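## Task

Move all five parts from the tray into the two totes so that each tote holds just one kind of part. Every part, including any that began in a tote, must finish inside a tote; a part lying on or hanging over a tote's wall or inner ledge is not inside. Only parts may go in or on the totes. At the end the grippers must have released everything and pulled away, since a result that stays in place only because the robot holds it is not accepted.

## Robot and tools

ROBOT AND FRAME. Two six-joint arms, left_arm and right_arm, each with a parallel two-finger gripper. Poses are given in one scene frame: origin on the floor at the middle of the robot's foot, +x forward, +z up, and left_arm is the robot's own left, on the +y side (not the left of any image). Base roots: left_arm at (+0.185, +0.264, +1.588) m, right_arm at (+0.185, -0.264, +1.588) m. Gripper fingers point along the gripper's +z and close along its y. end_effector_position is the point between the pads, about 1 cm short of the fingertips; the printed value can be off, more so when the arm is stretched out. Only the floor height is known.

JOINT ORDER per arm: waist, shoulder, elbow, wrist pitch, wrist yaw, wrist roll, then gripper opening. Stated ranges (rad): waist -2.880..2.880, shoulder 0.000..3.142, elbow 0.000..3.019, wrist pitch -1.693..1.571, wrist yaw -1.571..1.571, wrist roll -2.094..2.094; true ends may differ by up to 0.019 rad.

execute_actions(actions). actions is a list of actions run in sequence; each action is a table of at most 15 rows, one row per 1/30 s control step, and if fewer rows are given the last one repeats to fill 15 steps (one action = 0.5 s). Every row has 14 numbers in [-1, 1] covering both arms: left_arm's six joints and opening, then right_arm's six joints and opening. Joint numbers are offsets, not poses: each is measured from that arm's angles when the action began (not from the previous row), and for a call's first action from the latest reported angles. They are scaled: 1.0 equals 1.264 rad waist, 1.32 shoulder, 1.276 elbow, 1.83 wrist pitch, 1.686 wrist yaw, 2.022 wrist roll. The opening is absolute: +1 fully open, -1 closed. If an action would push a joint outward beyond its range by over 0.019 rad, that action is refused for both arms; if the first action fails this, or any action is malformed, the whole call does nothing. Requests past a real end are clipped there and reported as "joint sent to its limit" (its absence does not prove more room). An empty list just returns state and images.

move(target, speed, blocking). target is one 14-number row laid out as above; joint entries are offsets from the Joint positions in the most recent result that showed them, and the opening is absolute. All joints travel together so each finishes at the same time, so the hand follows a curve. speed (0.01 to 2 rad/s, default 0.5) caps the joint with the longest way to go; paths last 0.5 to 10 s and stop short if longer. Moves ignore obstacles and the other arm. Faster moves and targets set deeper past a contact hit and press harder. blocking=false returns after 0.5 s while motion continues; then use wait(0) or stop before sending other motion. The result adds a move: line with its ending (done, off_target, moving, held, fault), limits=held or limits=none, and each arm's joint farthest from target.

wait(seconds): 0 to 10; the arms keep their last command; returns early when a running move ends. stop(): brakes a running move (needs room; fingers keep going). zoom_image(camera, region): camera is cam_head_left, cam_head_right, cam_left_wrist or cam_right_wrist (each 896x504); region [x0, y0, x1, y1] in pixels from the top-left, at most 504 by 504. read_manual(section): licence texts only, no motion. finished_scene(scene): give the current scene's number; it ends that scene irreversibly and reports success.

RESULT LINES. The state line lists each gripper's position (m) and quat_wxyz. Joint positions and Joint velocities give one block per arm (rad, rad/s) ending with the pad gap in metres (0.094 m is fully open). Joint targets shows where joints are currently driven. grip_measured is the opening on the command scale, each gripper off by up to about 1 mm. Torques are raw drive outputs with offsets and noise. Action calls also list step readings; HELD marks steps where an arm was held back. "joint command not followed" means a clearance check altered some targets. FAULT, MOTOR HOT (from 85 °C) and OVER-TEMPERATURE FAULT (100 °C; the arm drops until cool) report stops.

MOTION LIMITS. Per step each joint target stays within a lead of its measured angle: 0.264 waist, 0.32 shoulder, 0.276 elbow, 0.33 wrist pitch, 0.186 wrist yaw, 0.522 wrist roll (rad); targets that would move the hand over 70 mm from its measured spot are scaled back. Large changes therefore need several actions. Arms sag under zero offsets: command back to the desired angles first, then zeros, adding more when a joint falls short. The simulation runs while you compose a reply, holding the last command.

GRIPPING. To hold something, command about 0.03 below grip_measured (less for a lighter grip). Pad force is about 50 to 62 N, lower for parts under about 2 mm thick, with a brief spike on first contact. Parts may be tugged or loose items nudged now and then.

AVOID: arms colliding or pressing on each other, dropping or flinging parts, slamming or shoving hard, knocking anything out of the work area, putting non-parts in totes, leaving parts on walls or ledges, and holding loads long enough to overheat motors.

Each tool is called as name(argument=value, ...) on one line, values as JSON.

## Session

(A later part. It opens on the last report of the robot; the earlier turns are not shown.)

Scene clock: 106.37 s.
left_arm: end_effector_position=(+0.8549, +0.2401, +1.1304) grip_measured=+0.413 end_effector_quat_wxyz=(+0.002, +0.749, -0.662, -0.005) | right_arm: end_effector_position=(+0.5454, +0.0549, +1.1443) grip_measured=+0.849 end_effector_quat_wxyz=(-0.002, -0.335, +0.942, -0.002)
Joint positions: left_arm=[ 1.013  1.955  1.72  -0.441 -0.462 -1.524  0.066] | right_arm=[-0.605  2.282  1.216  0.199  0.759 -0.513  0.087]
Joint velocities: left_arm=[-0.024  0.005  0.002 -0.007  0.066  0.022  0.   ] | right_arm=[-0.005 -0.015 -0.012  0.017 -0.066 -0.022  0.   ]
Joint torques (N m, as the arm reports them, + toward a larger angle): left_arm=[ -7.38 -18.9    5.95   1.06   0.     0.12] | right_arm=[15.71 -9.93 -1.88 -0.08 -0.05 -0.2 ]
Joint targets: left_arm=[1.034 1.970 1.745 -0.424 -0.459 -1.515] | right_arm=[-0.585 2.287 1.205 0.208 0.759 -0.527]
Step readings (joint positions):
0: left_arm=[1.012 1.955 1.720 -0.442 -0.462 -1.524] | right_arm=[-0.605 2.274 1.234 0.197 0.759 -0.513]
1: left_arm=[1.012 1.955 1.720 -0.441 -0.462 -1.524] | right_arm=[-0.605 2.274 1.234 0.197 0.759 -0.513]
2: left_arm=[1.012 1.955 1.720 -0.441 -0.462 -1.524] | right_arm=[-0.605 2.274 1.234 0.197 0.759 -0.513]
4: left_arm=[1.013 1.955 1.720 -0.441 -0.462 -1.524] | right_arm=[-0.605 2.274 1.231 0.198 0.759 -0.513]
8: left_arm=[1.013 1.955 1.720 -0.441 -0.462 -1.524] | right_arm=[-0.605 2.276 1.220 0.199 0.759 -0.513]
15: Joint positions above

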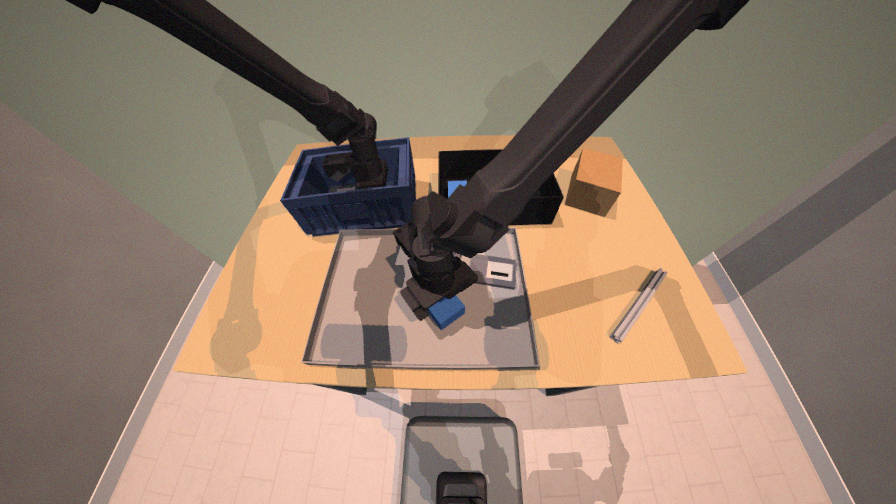

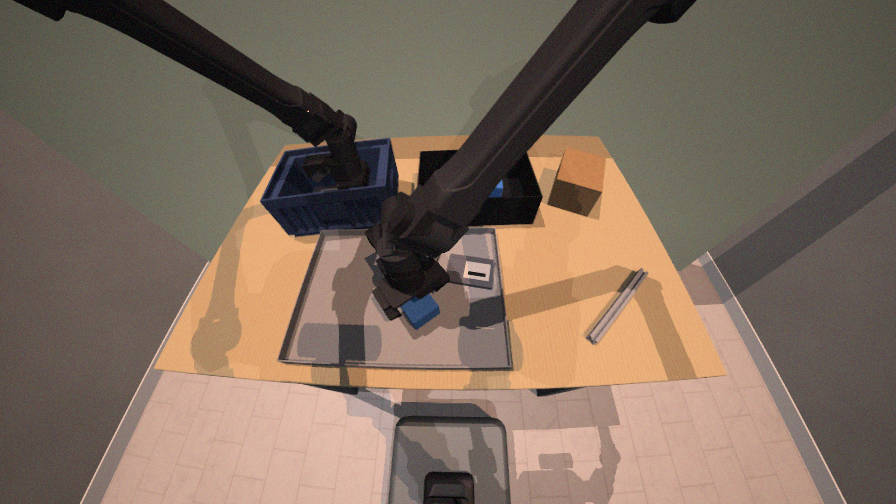

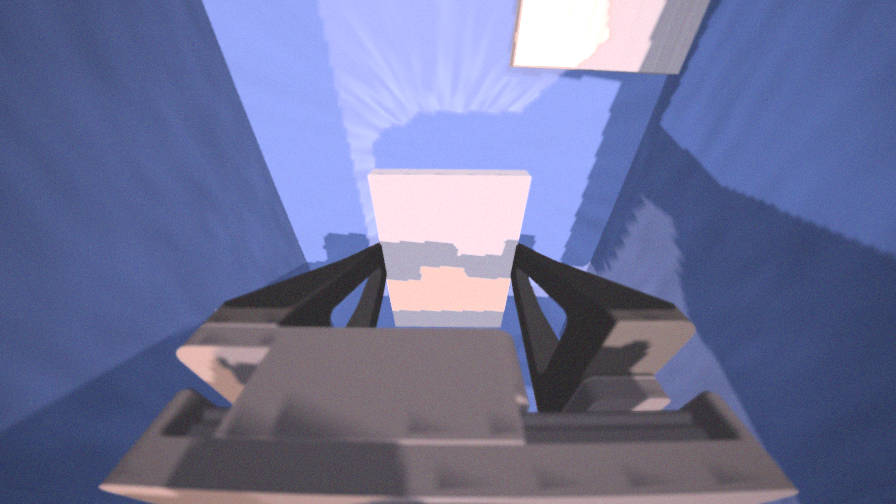

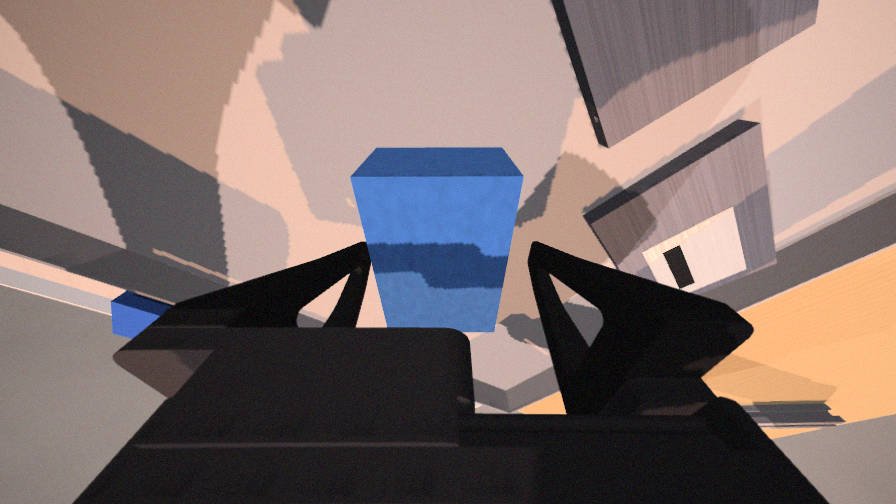

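execute_actions(actions=[[[0.008,0.004,0.0196,0.006,0.002,0.0045,0.385, 0.016,0.004,-0.0086,0.005,0,-0.007,0.76],[0.003,0,0.0196,0.005,0.002,0.0045,0.385, 0.016,0.004,-0.0086,0.005,0,-0.007,0.67],[0,-0.003,0.0196,0.004,0.002,0.0045,0.41, 0.016,0.004,-0.0086,0.005,0,-0.007,0.59],[0,-0.003,0.0196,0.004,0.002,0.0045,0.45, 0.016,0.004,-0.0086,0.005,0,-0.007,0.52],[0,-0.003,0.0196,0.004,0.002,0.0045,0.50, 0.016,0.004,-0.0086,0.005,0,-0.007,0.46],[0,-0.003,0.0196,0.004,0.002,0.0045,0.55, 0.016,0.004,-0.0086,0.005,0,-0.007,0.41],[0,-0.003,0.0196,0.004,0.002,0.0045,0.60, 0.016,0.004,-0.0086,0.005,0,-0.007,0.37],[0,-0.003,0.0196,0.004,0.002,0.0045,0.65, 0.016,0.004,-0.0086,0.005,0,-0.007,0.33],[0,-0.003,0.0196,0.004,0.002,0.0045,0.70, 0.016,0.004,-0.0086,0.005,0,-0.007,0.30],[0,-0.003,0.0196,0.004,0.002,0.0045,0.70, 0.016,0.004,-0.0086,0.005,0,-0.007,0.27],[0,-0.003,0.0196,0.004,0.002,0.0045,0.70, 0.016,0.004,-0.0086,0.005,0,-0.007,0.245],[0,-0.003,0.0196,0.004,0.002,0.0045,0.70, 0.016,0.004,-0.0086,0.005,0,-0.007,0.22],[0,-0.003,0.0196,0.004,0.002,0.0045,0.70, 0.016,0.004,-0.0086,0.005,0,-0.007,0.20]]])

Scene clock: 108.07 s.
left_arm: end_effector_position=(+0.8557, +0.2404, +1.1306) grip_measured=+0.698 end_effector_quat_wxyz=(+0.002, +0.749, -0.662, -0.005) | right_arm: end_effector_position=(+0.5454, +0.0550, +1.1443) grip_measured=+0.278 end_effector_quat_wxyz=(-0.002, -0.335, +0.942, -0.002)
Joint positions: left_arm=[ 1.013  1.955  1.722 -0.441 -0.462 -1.523  0.08 ] | right_arm=[-0.605  2.282  1.216  0.199  0.759 -0.513  0.06 ]
Joint velocities: left_arm=[-0.015  0.005 -0.002  0.017 -0.037 -0.007  0.   ] | right_arm=[ 0.005  0.005 -0.017 -0.002  0.037 -0.066  0.   ]
Joint torques (N m, as the arm reports them, + toward a larger angle): left_arm=[ -8.94 -20.22   5.77   0.73   0.     0.11] | right_arm=[15.65 -9.9  -1.95 -0.05 -0.03 -0.19]
Joint targets: left_arm=[1.013 1.951 1.745 -0.434 -0.459 -1.515] | right_arm=[-0.585 2.287 1.205 0.209 0.760 -0.527]
Step readings (joint positions):
0: left_arm=[1.013 1.955 1.720 -0.441 -0.462 -1.524] | right_arm=[-0.605 2.282 1.216 0.199 0.759 -0.513]
1: left_arm=[1.013 1.955 1.720 -0.441 -0.462 -1.524] | right_arm=[-0.605 2.282 1.216 0.199 0.759 -0.513]
2: left_arm=[1.013 1.955 1.720 -0.441 -0.462 -1.524] | right_arm=[-0.605 2.282 1.216 0.199 0.759 -0.513]
4: left_arm=[1.013 1.955 1.720 -0.441 -0.462 -1.523] | right_arm=[-0.605 2.282 1.216 0.199 0.759 -0.513]
8: left_arm=[1.013 1.955 1.721 -0.441 -0.462 -1.523] | right_arm=[-0.605 2.282 1.216 0.199 0.759 -0.513]
15: Joint positions above

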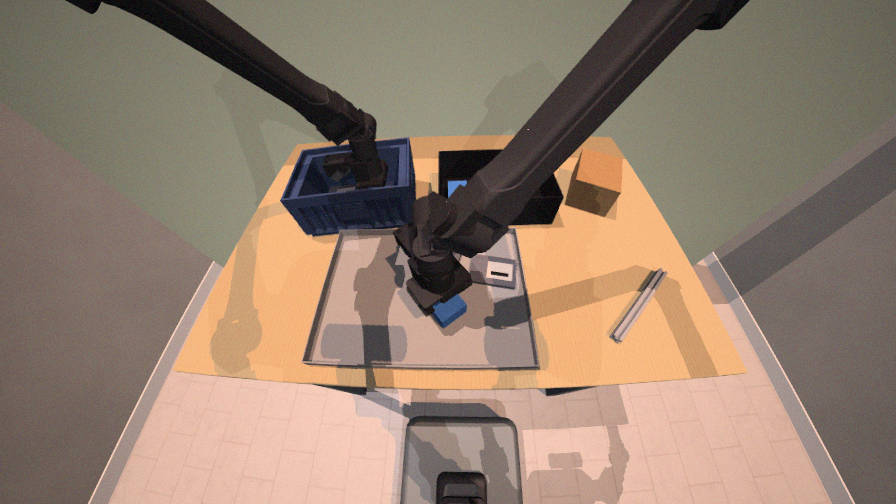

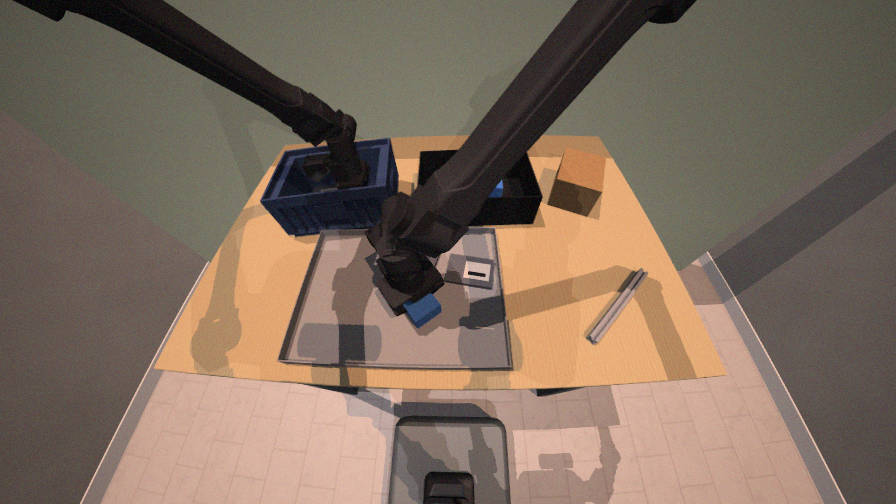

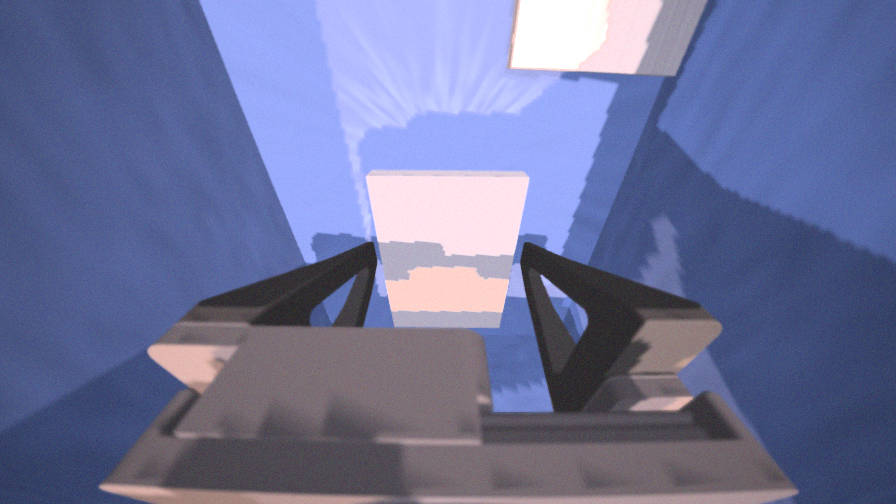

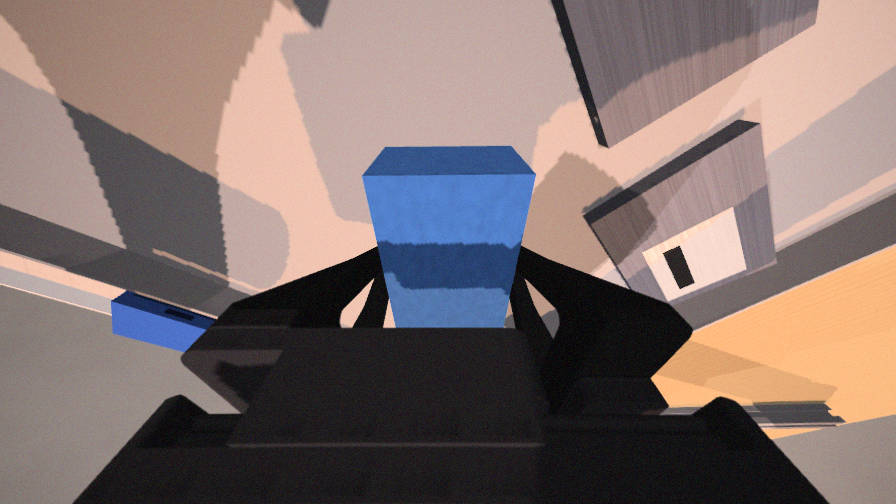

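move(target=[-0.149,-0.303,-0.166,-0.1306,-0.079,-0.053,0.70, 0.156,-0.298,-0.122,-0.2115,0.06,-0.19,0.245], speed=0.45)

Scene clock: 111.27 s.
left_arm: end_effector_position=(+0.8643, +0.2403, +1.3349) grip_measured=+0.698 end_effector_quat_wxyz=(-0.001, +0.741, -0.671, +0.001) | right_arm: end_effector_position=(+0.5988, +0.0326, +1.3105) grip_measured=+0.278 end_effector_quat_wxyz=(+0.002, -0.587, +0.809, +0.001)
Joint positions: left_arm=[ 0.839  1.564  1.509 -0.669 -0.591 -1.621  0.08 ] | right_arm=[-0.425  1.898  1.066 -0.179  0.858 -0.882  0.06 ]
Joint velocities: left_arm=[-0.005 -0.005 -0.007 -0.017  0.037 -0.007  0.001] | right_arm=[ 0.005 -0.005  0.012  0.012 -0.037  0.037  0.   ]
Joint torques (N m, as the arm reports them, + toward a larger angle): left_arm=[ -9.68 -19.1    5.14   0.07  -0.25  -0.07] | right_arm=[ 14.67 -11.42   0.76  -0.61   0.    -0.22]
Joint targets: left_arm=[0.824 1.555 1.510 -0.680 -0.595 -1.630] | right_arm=[-0.408 1.888 1.060 -0.188 0.860 -0.897]
move: done; limits=none; left_arm: farthest joint: the waist, 0.014 radians from its target (0.188 radians at the start); right_arm: farthest joint: the waist, 0.017 radians from its target (0.197 radians at the start)

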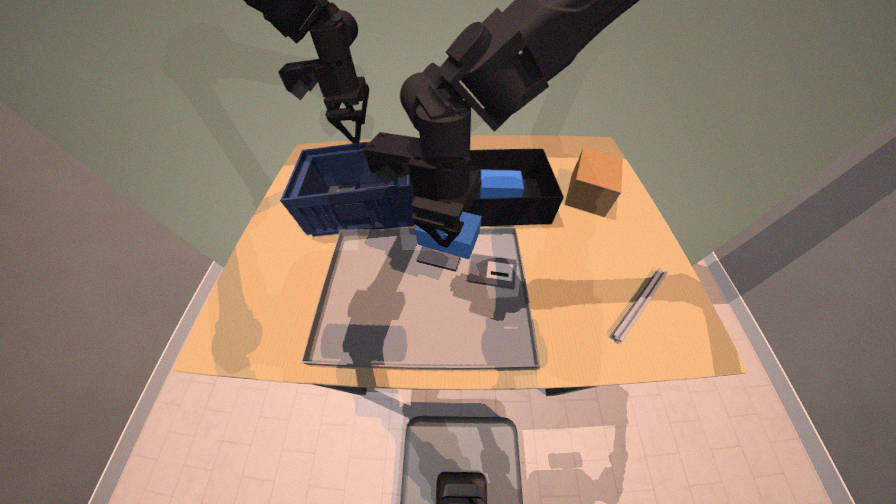

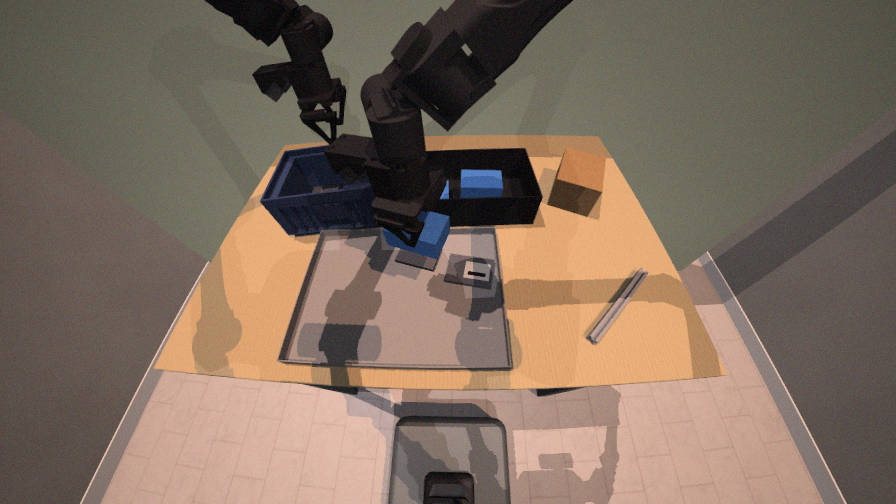

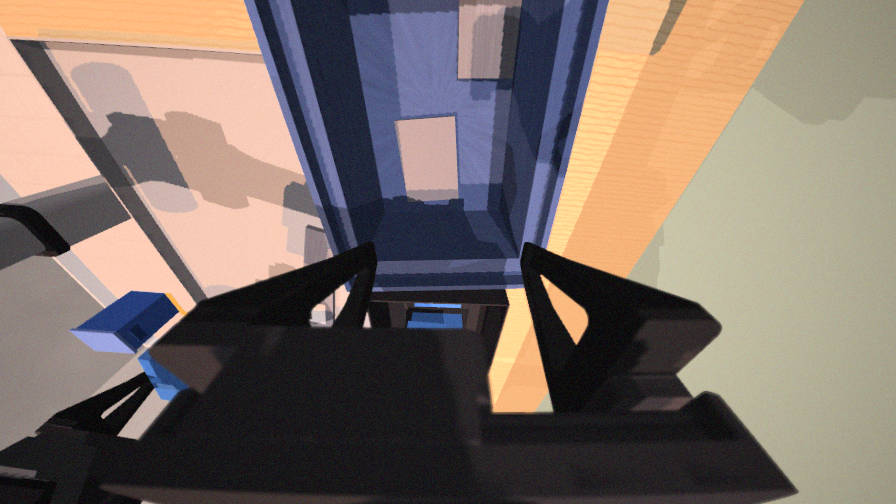

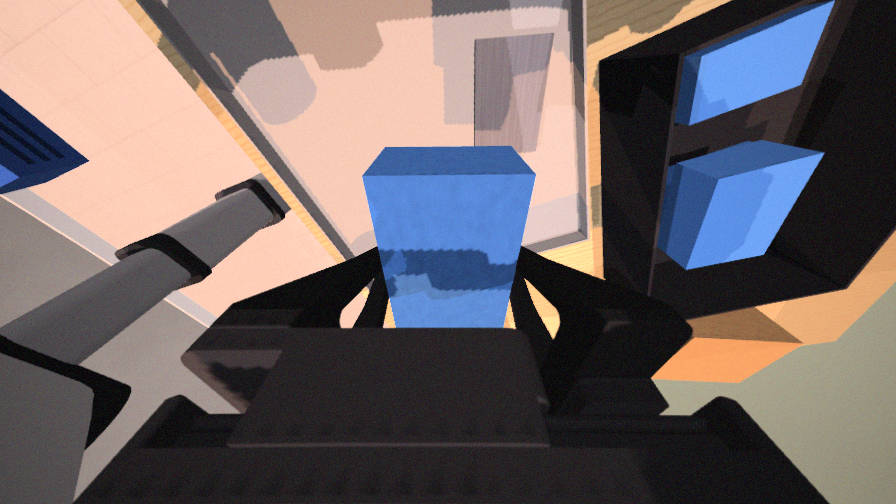

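move(target=[0.052,-0.185,-0.399,0.1716,0.029,0.134,0.85, -0.103,0.0735,0.6027,-0.2945,-0.042,-0.266,0.245], speed=0.7)

Scene clock: 115.47 s.
left_arm: end_effector_position=(+0.7127, +0.2586, +1.3309) grip_measured=+0.848 end_effector_quat_wxyz=(+0.004, +0.661, -0.750, -0.002) | right_arm: end_effector_position=(+0.8654, -0.0003, +1.3035) grip_measured=+0.278 end_effector_quat_wxyz=(+0.002, -0.722, +0.692, -0.005)
Joint positions: left_arm=[ 0.895  1.344  0.996 -0.368 -0.546 -1.36   0.087] | right_arm=[-0.559  1.992  1.816 -0.709  0.79  -1.405  0.06 ]
Joint velocities: left_arm=[-0.005  0.005  0.002 -0.017 -0.037  0.022 -0.001] | right_arm=[ 0.005  0.005 -0.022 -0.012 -0.007  0.022  0.   ]
Joint torques (N m, as the arm reports them, + toward a larger angle): left_arm=[ -4.64 -16.7    3.28   0.89   0.03   0.13] | right_arm=[ 16.11 -15.73   6.02  -0.6   -0.22  -0.19]
Joint targets: left_arm=[0.905 1.320 1.000 -0.356 -0.542 -1.350] | right_arm=[-0.555 1.995 1.835 -0.718 0.787 -1.420]
move: off_target (left_arm); limits=none; left_arm: farthest joint: the shoulder, 0.024 radians from its target (0.245 radians at the start); right_arm: farthest joint: the elbow, 0.019 radians from its target (0.769 radians at the start)

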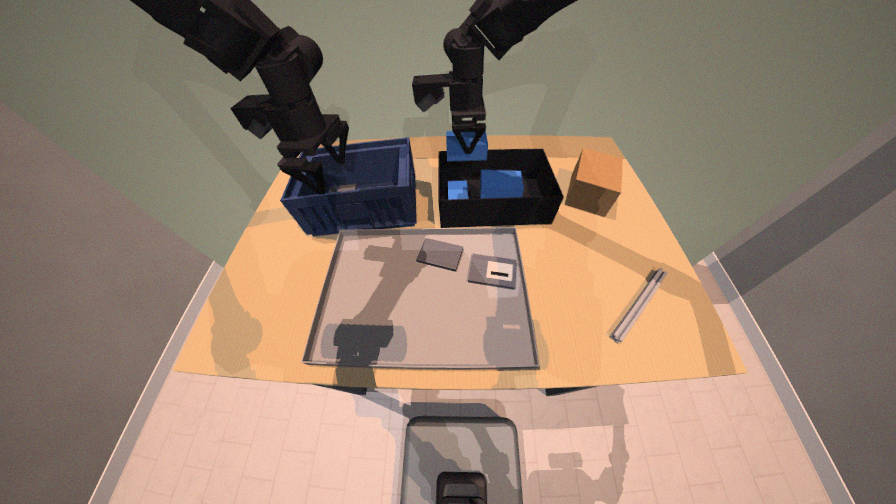

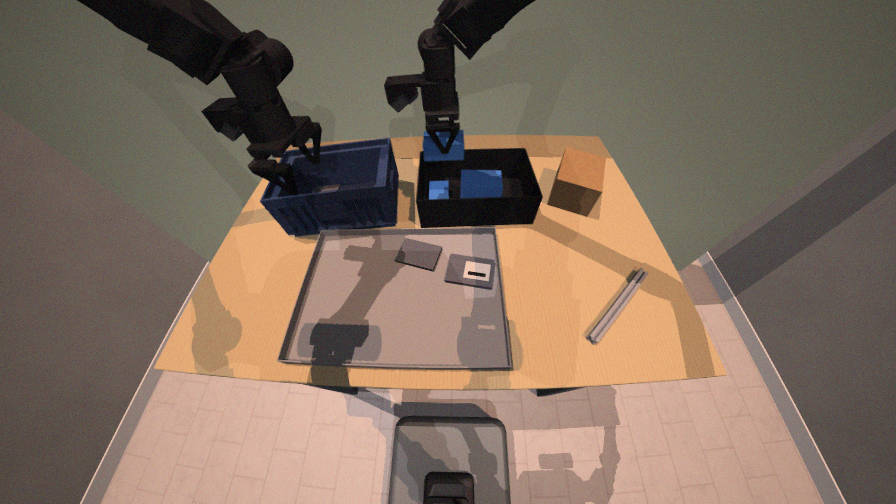

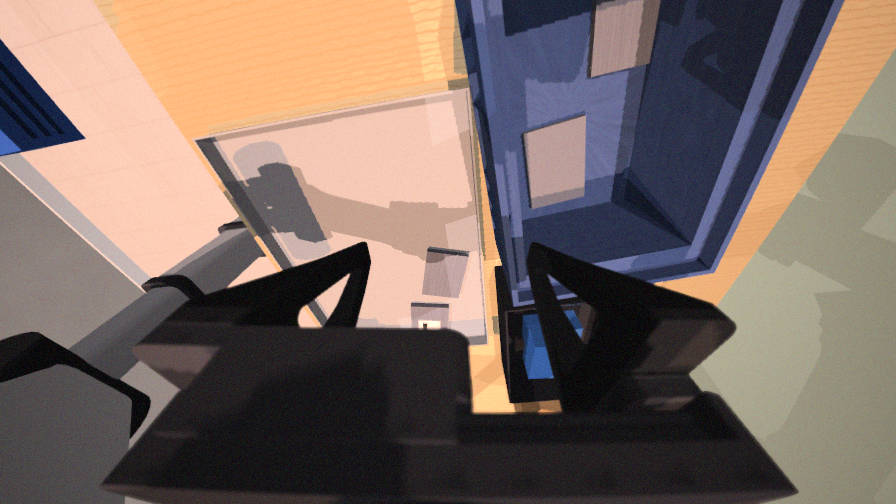

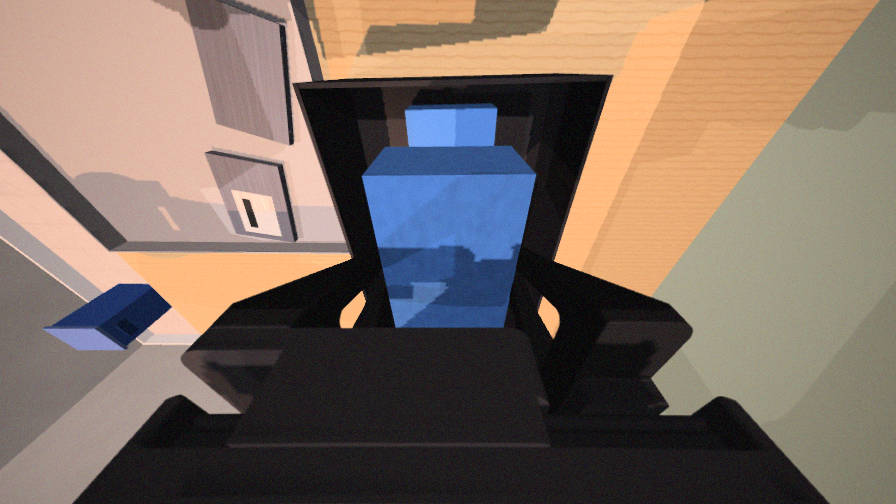

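zoom_image(camera="cam_right_wrist", region=[280, 50, 630, 250])

zoom_image(camera="cam_head_left", region=[420, 110, 580, 240])

Region (280, 50, 630, 250) of cam_right_wrist's 896x504 image, scaled by 1.440, with more detail than that image has; it fills the top 288 rows of this view, and the rest is white.

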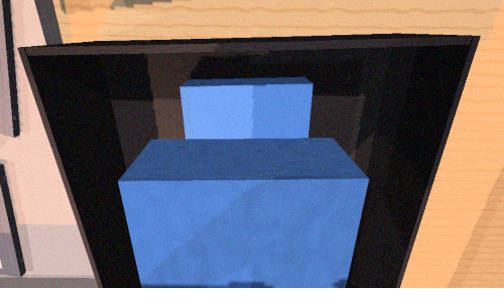

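Region (420, 110, 580, 240) of cam_head_left's 896x504 image, scaled by 3.150, with more detail than that image has; it fills the top 410 rows of this view, and the rest is white.

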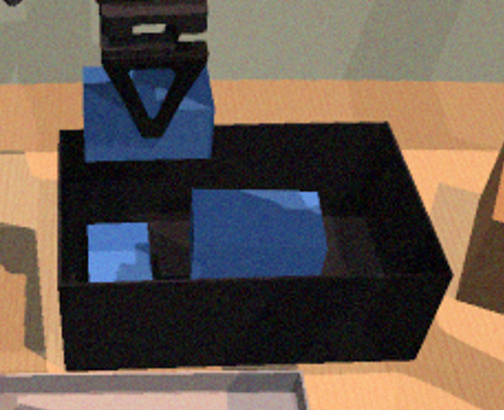

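move(target=[-0.1867,0.3644,0.109,0.148,-0.098,-0.028,0.3, -0.0372,0.0894,0.0893,0.0311,-0.0231,-0.04,0.245], speed=0.55)

Scene clock: 121.80 s.
left_arm: end_effector_position=(+0.6698, +0.0604, +1.2389) grip_measured=+0.302 end_effector_quat_wxyz=(+0.002, +0.607, -0.795, -0.000) | right_arm: end_effector_position=(+0.8612, +0.0136, +1.2457) grip_measured=+0.278 end_effector_quat_wxyz=(-0.002, -0.732, +0.681, +0.003)
Joint positions: left_arm=[ 0.671  1.842  1.128 -0.109 -0.708 -1.407  0.061] | right_arm=[-0.604  2.105  1.897 -0.662  0.753 -1.471  0.06 ]
Joint velocities: left_arm=[-0.005 -0.005 -0.012  0.012  0.007 -0.066 -0.001] | right_arm=[-0.005 -0.005 -0.012  0.012 -0.037  0.022  0.   ]
Joint torques (N m, as the arm reports them, + toward a larger angle): left_arm=[-11.88 -15.08   1.48   0.85  -0.24  -0.09] | right_arm=[ 16.08 -15.77   7.06  -0.09  -0.23  -0.2 ]
Joint targets: left_arm=[0.659 1.825 1.134 -0.097 -0.712 -1.416] | right_arm=[-0.606 2.110 1.930 -0.652 0.751 -1.486]
move: off_target (right_arm); limits=none; left_arm: farthest joint: the shoulder, 0.017 radians from its target (0.481 radians at the start); right_arm: farthest joint: the elbow, 0.033 radians from its target (0.114 radians at the start)

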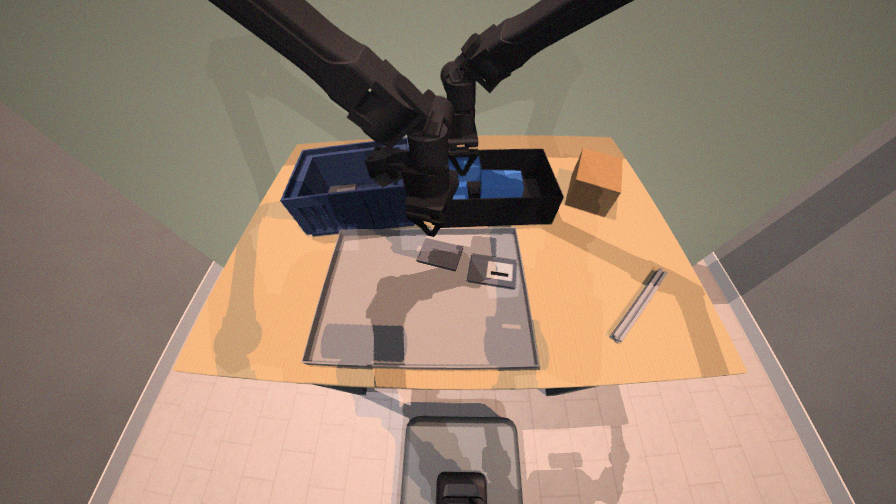

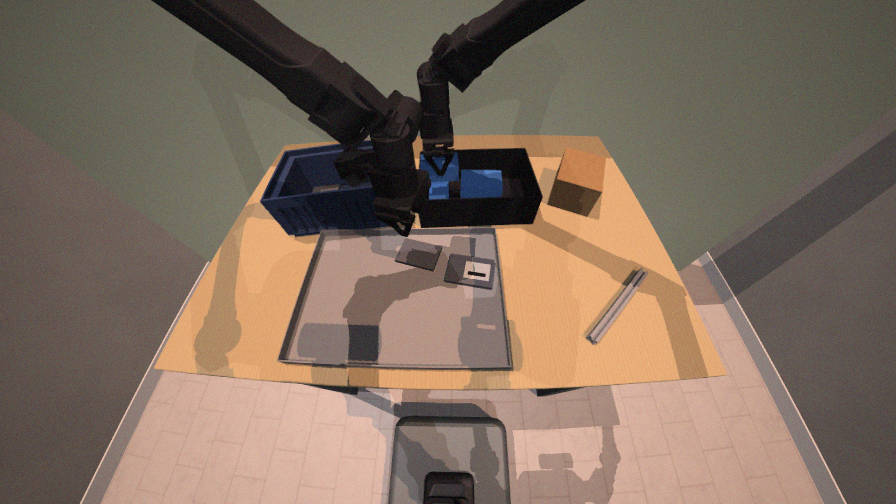

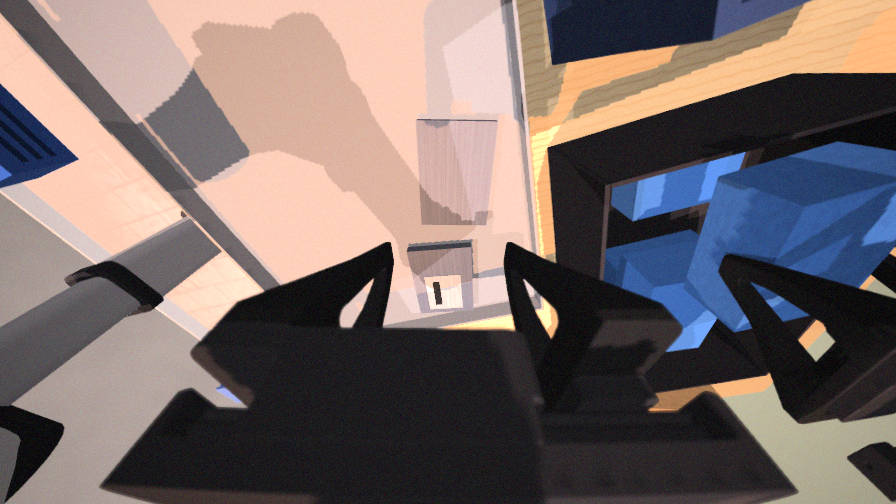

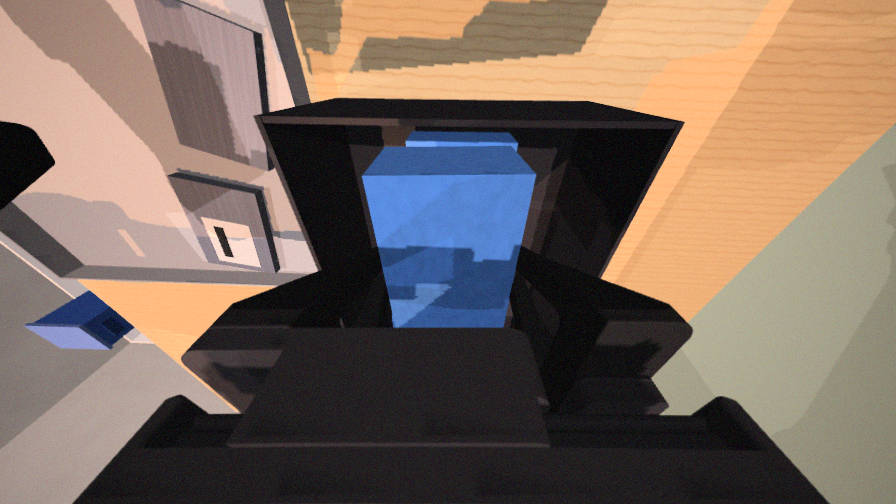

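zoom_image(camera="cam_right_wrist", region=[240, 80, 700, 200])

zoom_image(camera="cam_head_right", region=[410, 130, 550, 230])

zoom_image(camera="cam_left_wrist", region=[380, 100, 560, 330])

Region (240, 80, 700, 200) of cam_right_wrist's 896x504 image, scaled by 1.096, with more detail than that image has; it fills the top 131 rows of this view, and the rest is white.

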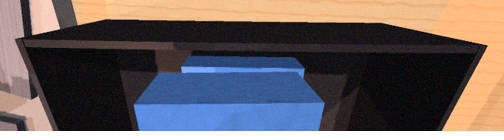

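Region (410, 130, 550, 230) of cam_head_right's 896x504 image, scaled by 3.600, with more detail than that image has; it fills the top 360 rows of this view, and the rest is white.

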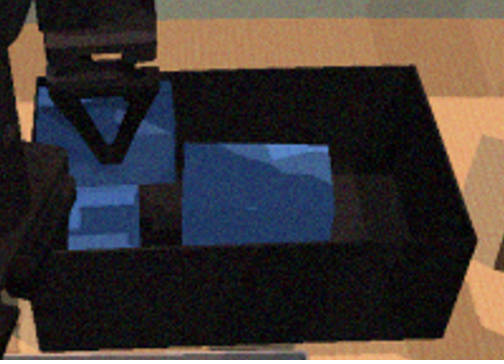

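Region (380, 100, 560, 330) of cam_left_wrist's 896x504 image, scaled by 2.191, with more detail than that image has; it fills the left 394 columns of this view, and the rest is white.

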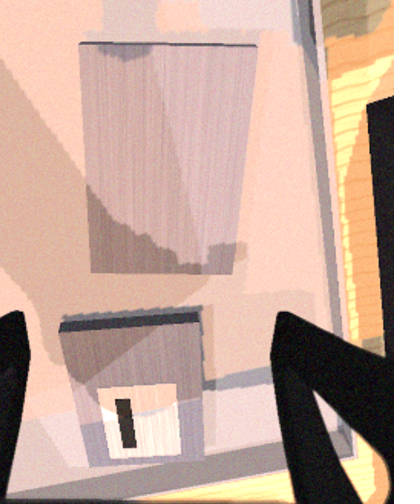

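move(target=[0.0918,0.1788,0.1544,0.0716,0.0469,0.0603,0.75, -0.0364,0.0644,0.087,0.0273,-0.0172,-0.0237,0.245], speed=0.28)

Scene clock: 126.40 s.
left_arm: end_effector_position=(+0.6785, +0.0533, +1.1292) grip_measured=+0.748 end_effector_quat_wxyz=(-0.002, +0.605, -0.797, +0.001) | right_arm: end_effector_position=(+0.8678, +0.0113, +1.2014) grip_measured=+0.278 end_effector_quat_wxyz=(-0.000, -0.726, +0.687, -0.001)
Joint positions: left_arm=[ 0.783  2.081  1.321  0.01  -0.632 -1.295  0.082] | right_arm=[-0.649  2.185  1.975 -0.622  0.727 -1.504  0.06 ]
Joint velocities: left_arm=[ 0.005 -0.015  0.002 -0.012 -0.051 -0.022 -0.   ] | right_arm=[-0.005 -0.005  0.012 -0.007 -0.037 -0.022 -0.001]
Joint torques (N m, as the arm reports them, + toward a larger angle): left_arm=[-11.23 -15.12   0.45   0.88   0.01   0.12] | right_arm=[ 16.13 -16.14   6.99  -0.06  -0.24  -0.22]
Joint targets: left_arm=[0.787 2.078 1.325 0.022 -0.629 -1.285] | right_arm=[-0.650 2.190 2.008 -0.612 0.724 -1.519]
move: off_target (right_arm); limits=none; left_arm: farthest joint: the wrist pitch, 0.012 radians from its target (0.131 radians at the start); right_arm: farthest joint: the elbow, 0.033 radians from its target (0.111 radians at the start)

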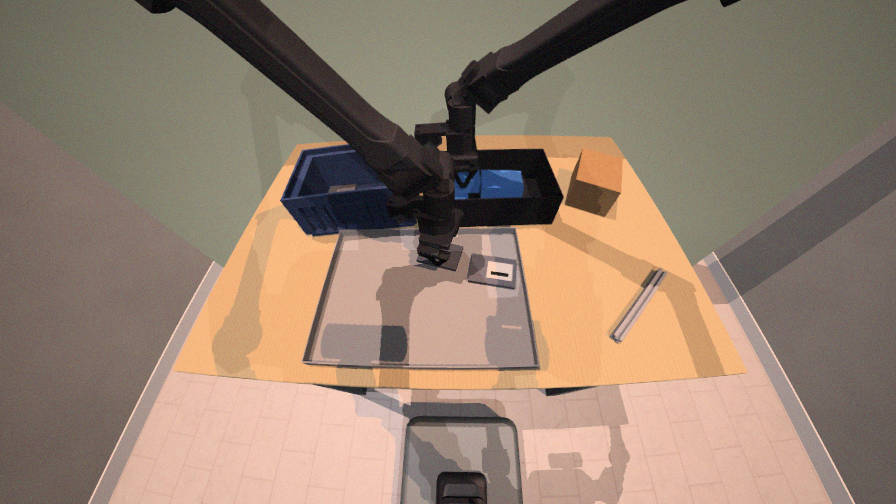

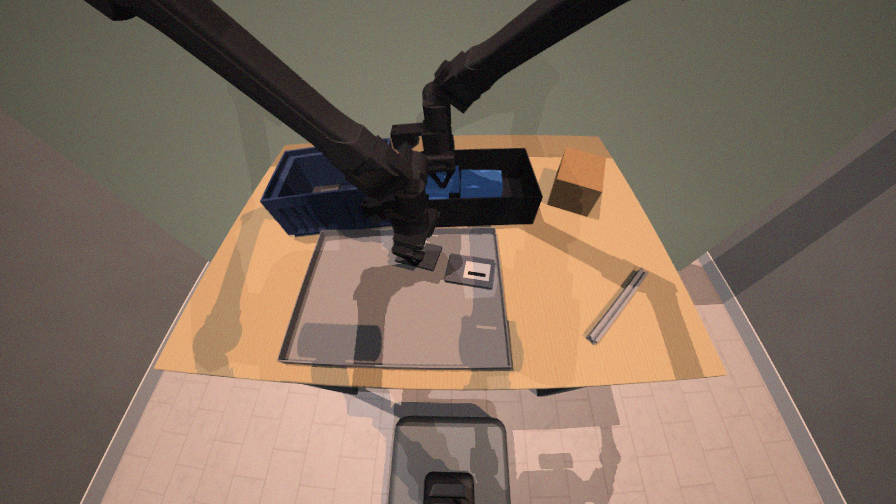

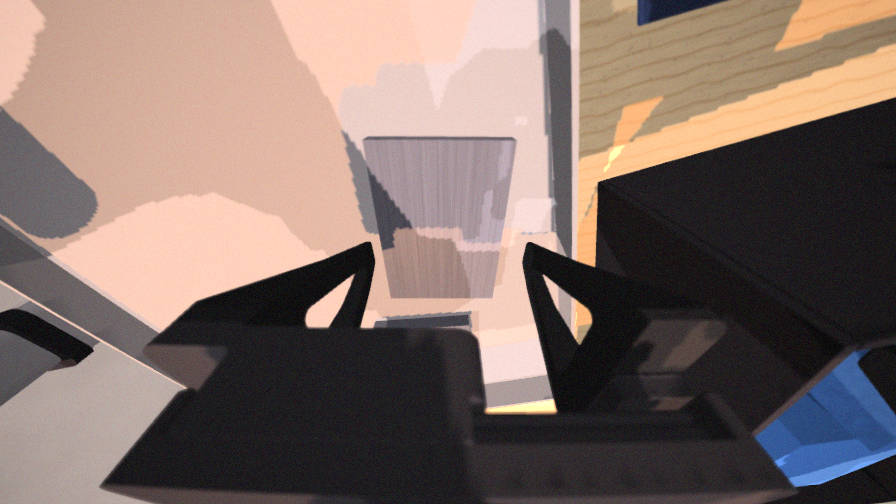

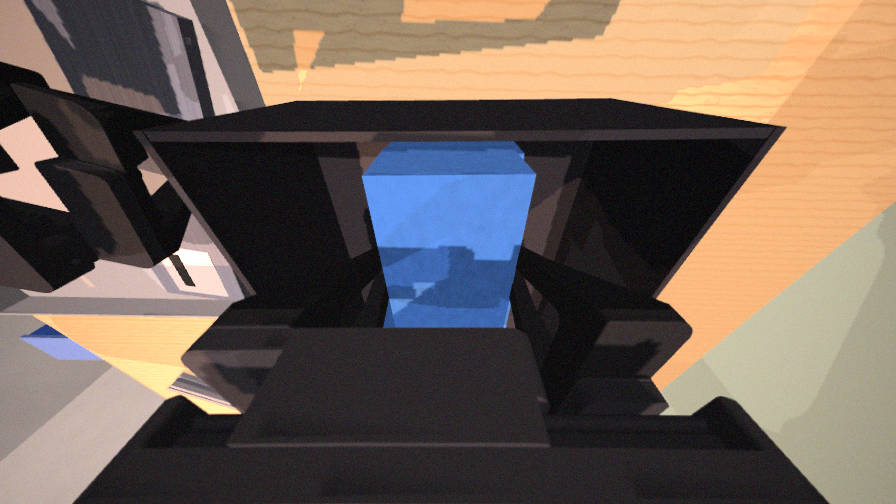

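execute_actions(actions=[[[0.006,0.004,0.004,0.0072,0.0025,0.0055,0.75, -0.002,0.0055,0.027,0.0062,-0.0023,-0.008,0.245],[0.007,0.006,0.005,0.0077,0.003,0.006,0.75, -0.0028,0.007,0.0283,0.0068,-0.0027,-0.0085,0.245],[0.008,0.008,0.006,0.0082,0.0036,0.0064,0.75, -0.0035,0.0086,0.0295,0.0074,-0.0031,-0.009,0.245],[0.009,0.010,0.0072,0.0087,0.0042,0.0068,0.75, -0.0042,0.0102,0.0308,0.008,-0.0035,-0.0096,0.245],[0.010,0.012,0.0084,0.0092,0.0048,0.0072,0.75, -0.005,0.0118,0.032,0.0087,-0.004,-0.0101,0.245],[0.011,0.014,0.0096,0.0097,0.0054,0.0076,0.75, -0.0057,0.0134,0.0333,0.0094,-0.0044,-0.0107,0.245],[0.012,0.016,0.0108,0.0102,0.006,0.008,0.75, -0.0064,0.015,0.0346,0.01,-0.0048,-0.0112,0.245],[0.013,0.018,0.012,0.0108,0.0066,0.0085,0.75, -0.0072,0.0166,0.0359,0.0107,-0.0053,-0.0118,0.245],[0.0145,0.0205,0.0135,0.0114,0.0072,0.009,0.75, -0.008,0.0182,0.0372,0.0114,-0.0058,-0.0124,0.245],[0.0158,0.0227,0.0149,0.012,0.0077,0.0094,0.75, -0.0087,0.0197,0.0384,0.012,-0.0062,-0.0129,0.245]]])

Scene clock: 129.07 s.
left_arm: end_effector_position=(+0.6730, +0.0510, +1.1178) grip_measured=+0.748 end_effector_quat_wxyz=(+0.001, +0.602, -0.798, +0.000) | right_arm: end_effector_position=(+0.8661, +0.0143, +1.1905) grip_measured=+0.278 end_effector_quat_wxyz=(+0.001, -0.727, +0.686, +0.000)
Joint positions: left_arm=[ 0.791  2.108  1.335  0.02  -0.623 -1.286  0.082] | right_arm=[-0.656  2.207  1.991 -0.61   0.719 -1.514  0.06 ]
Joint velocities: left_arm=[ 0.024  0.044 -0.007 -0.022  0.022 -0.051 -0.001] | right_arm=[-0.034  0.015 -0.017 -0.007 -0.051  0.022 -0.001]
Joint torques (N m, as the arm reports them, + toward a larger angle): left_arm=[-10.64 -14.49   0.42   0.93   0.02   0.14] | right_arm=[ 15.91 -16.32   6.87  -0.04  -0.24  -0.21]
Joint targets: left_arm=[0.803 2.111 1.340 0.032 -0.619 -1.276] | right_arm=[-0.660 2.211 2.024 -0.600 0.716 -1.530]
Step readings (joint positions):
0: left_arm=[0.783 2.081 1.321 0.010 -0.632 -1.294] | right_arm=[-0.649 2.185 1.975 -0.622 0.727 -1.504]
1: left_arm=[0.783 2.081 1.321 0.010 -0.632 -1.294] | right_arm=[-0.649 2.185 1.975 -0.622 0.726 -1.505]
2: left_arm=[0.783 2.081 1.321 0.010 -0.632 -1.293] | right_arm=[-0.649 2.186 1.975 -0.622 0.726 -1.505]
4: left_arm=[0.783 2.082 1.321 0.012 -0.630 -1.293] | right_arm=[-0.649 2.187 1.977 -0.620 0.724 -1.506]
8: left_arm=[0.783 2.090 1.328 0.015 -0.626 -1.290] | right_arm=[-0.650 2.195 1.985 -0.615 0.721 -1.509]
15: Joint positions above

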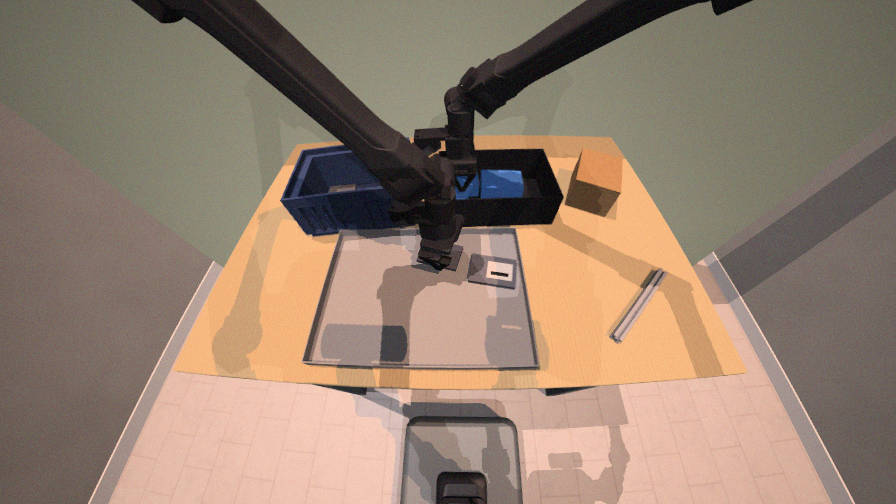

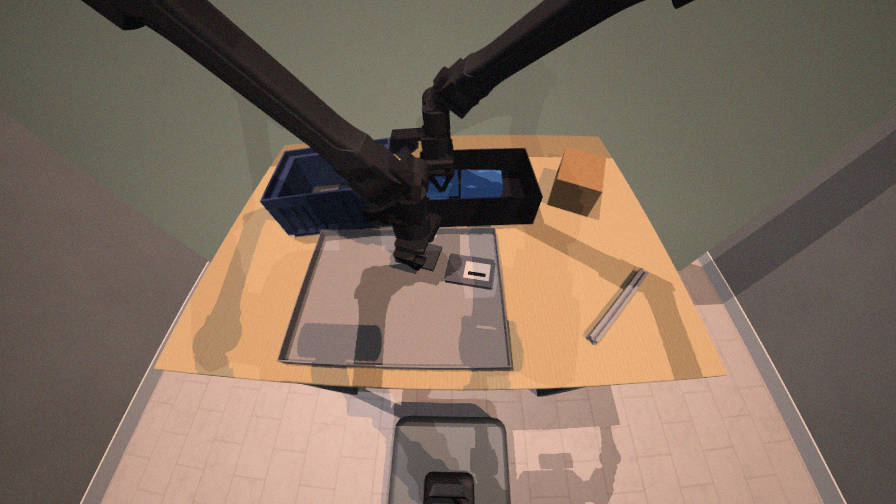

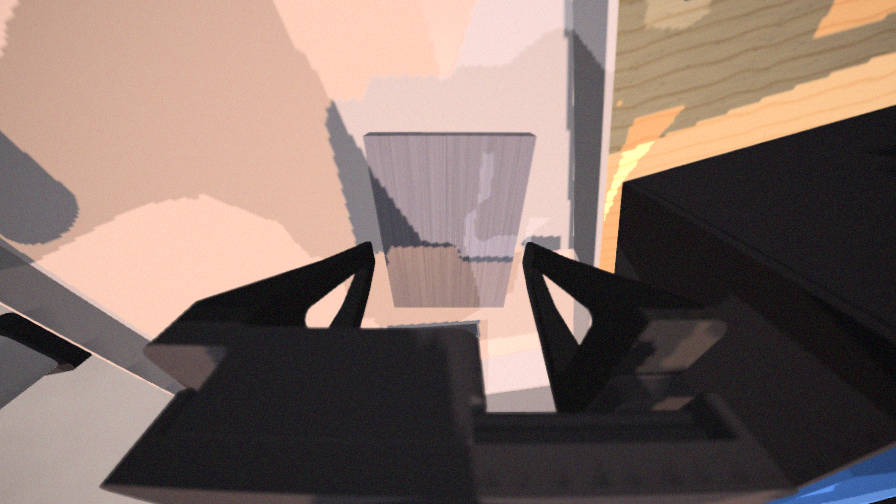

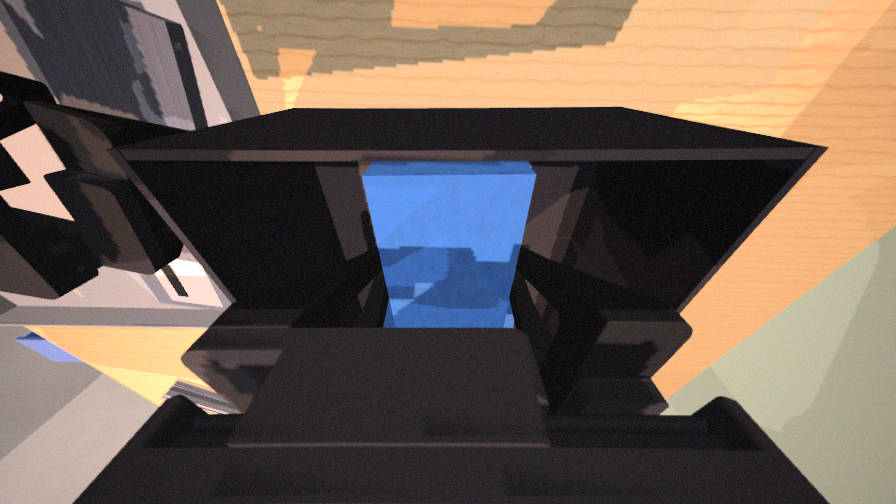

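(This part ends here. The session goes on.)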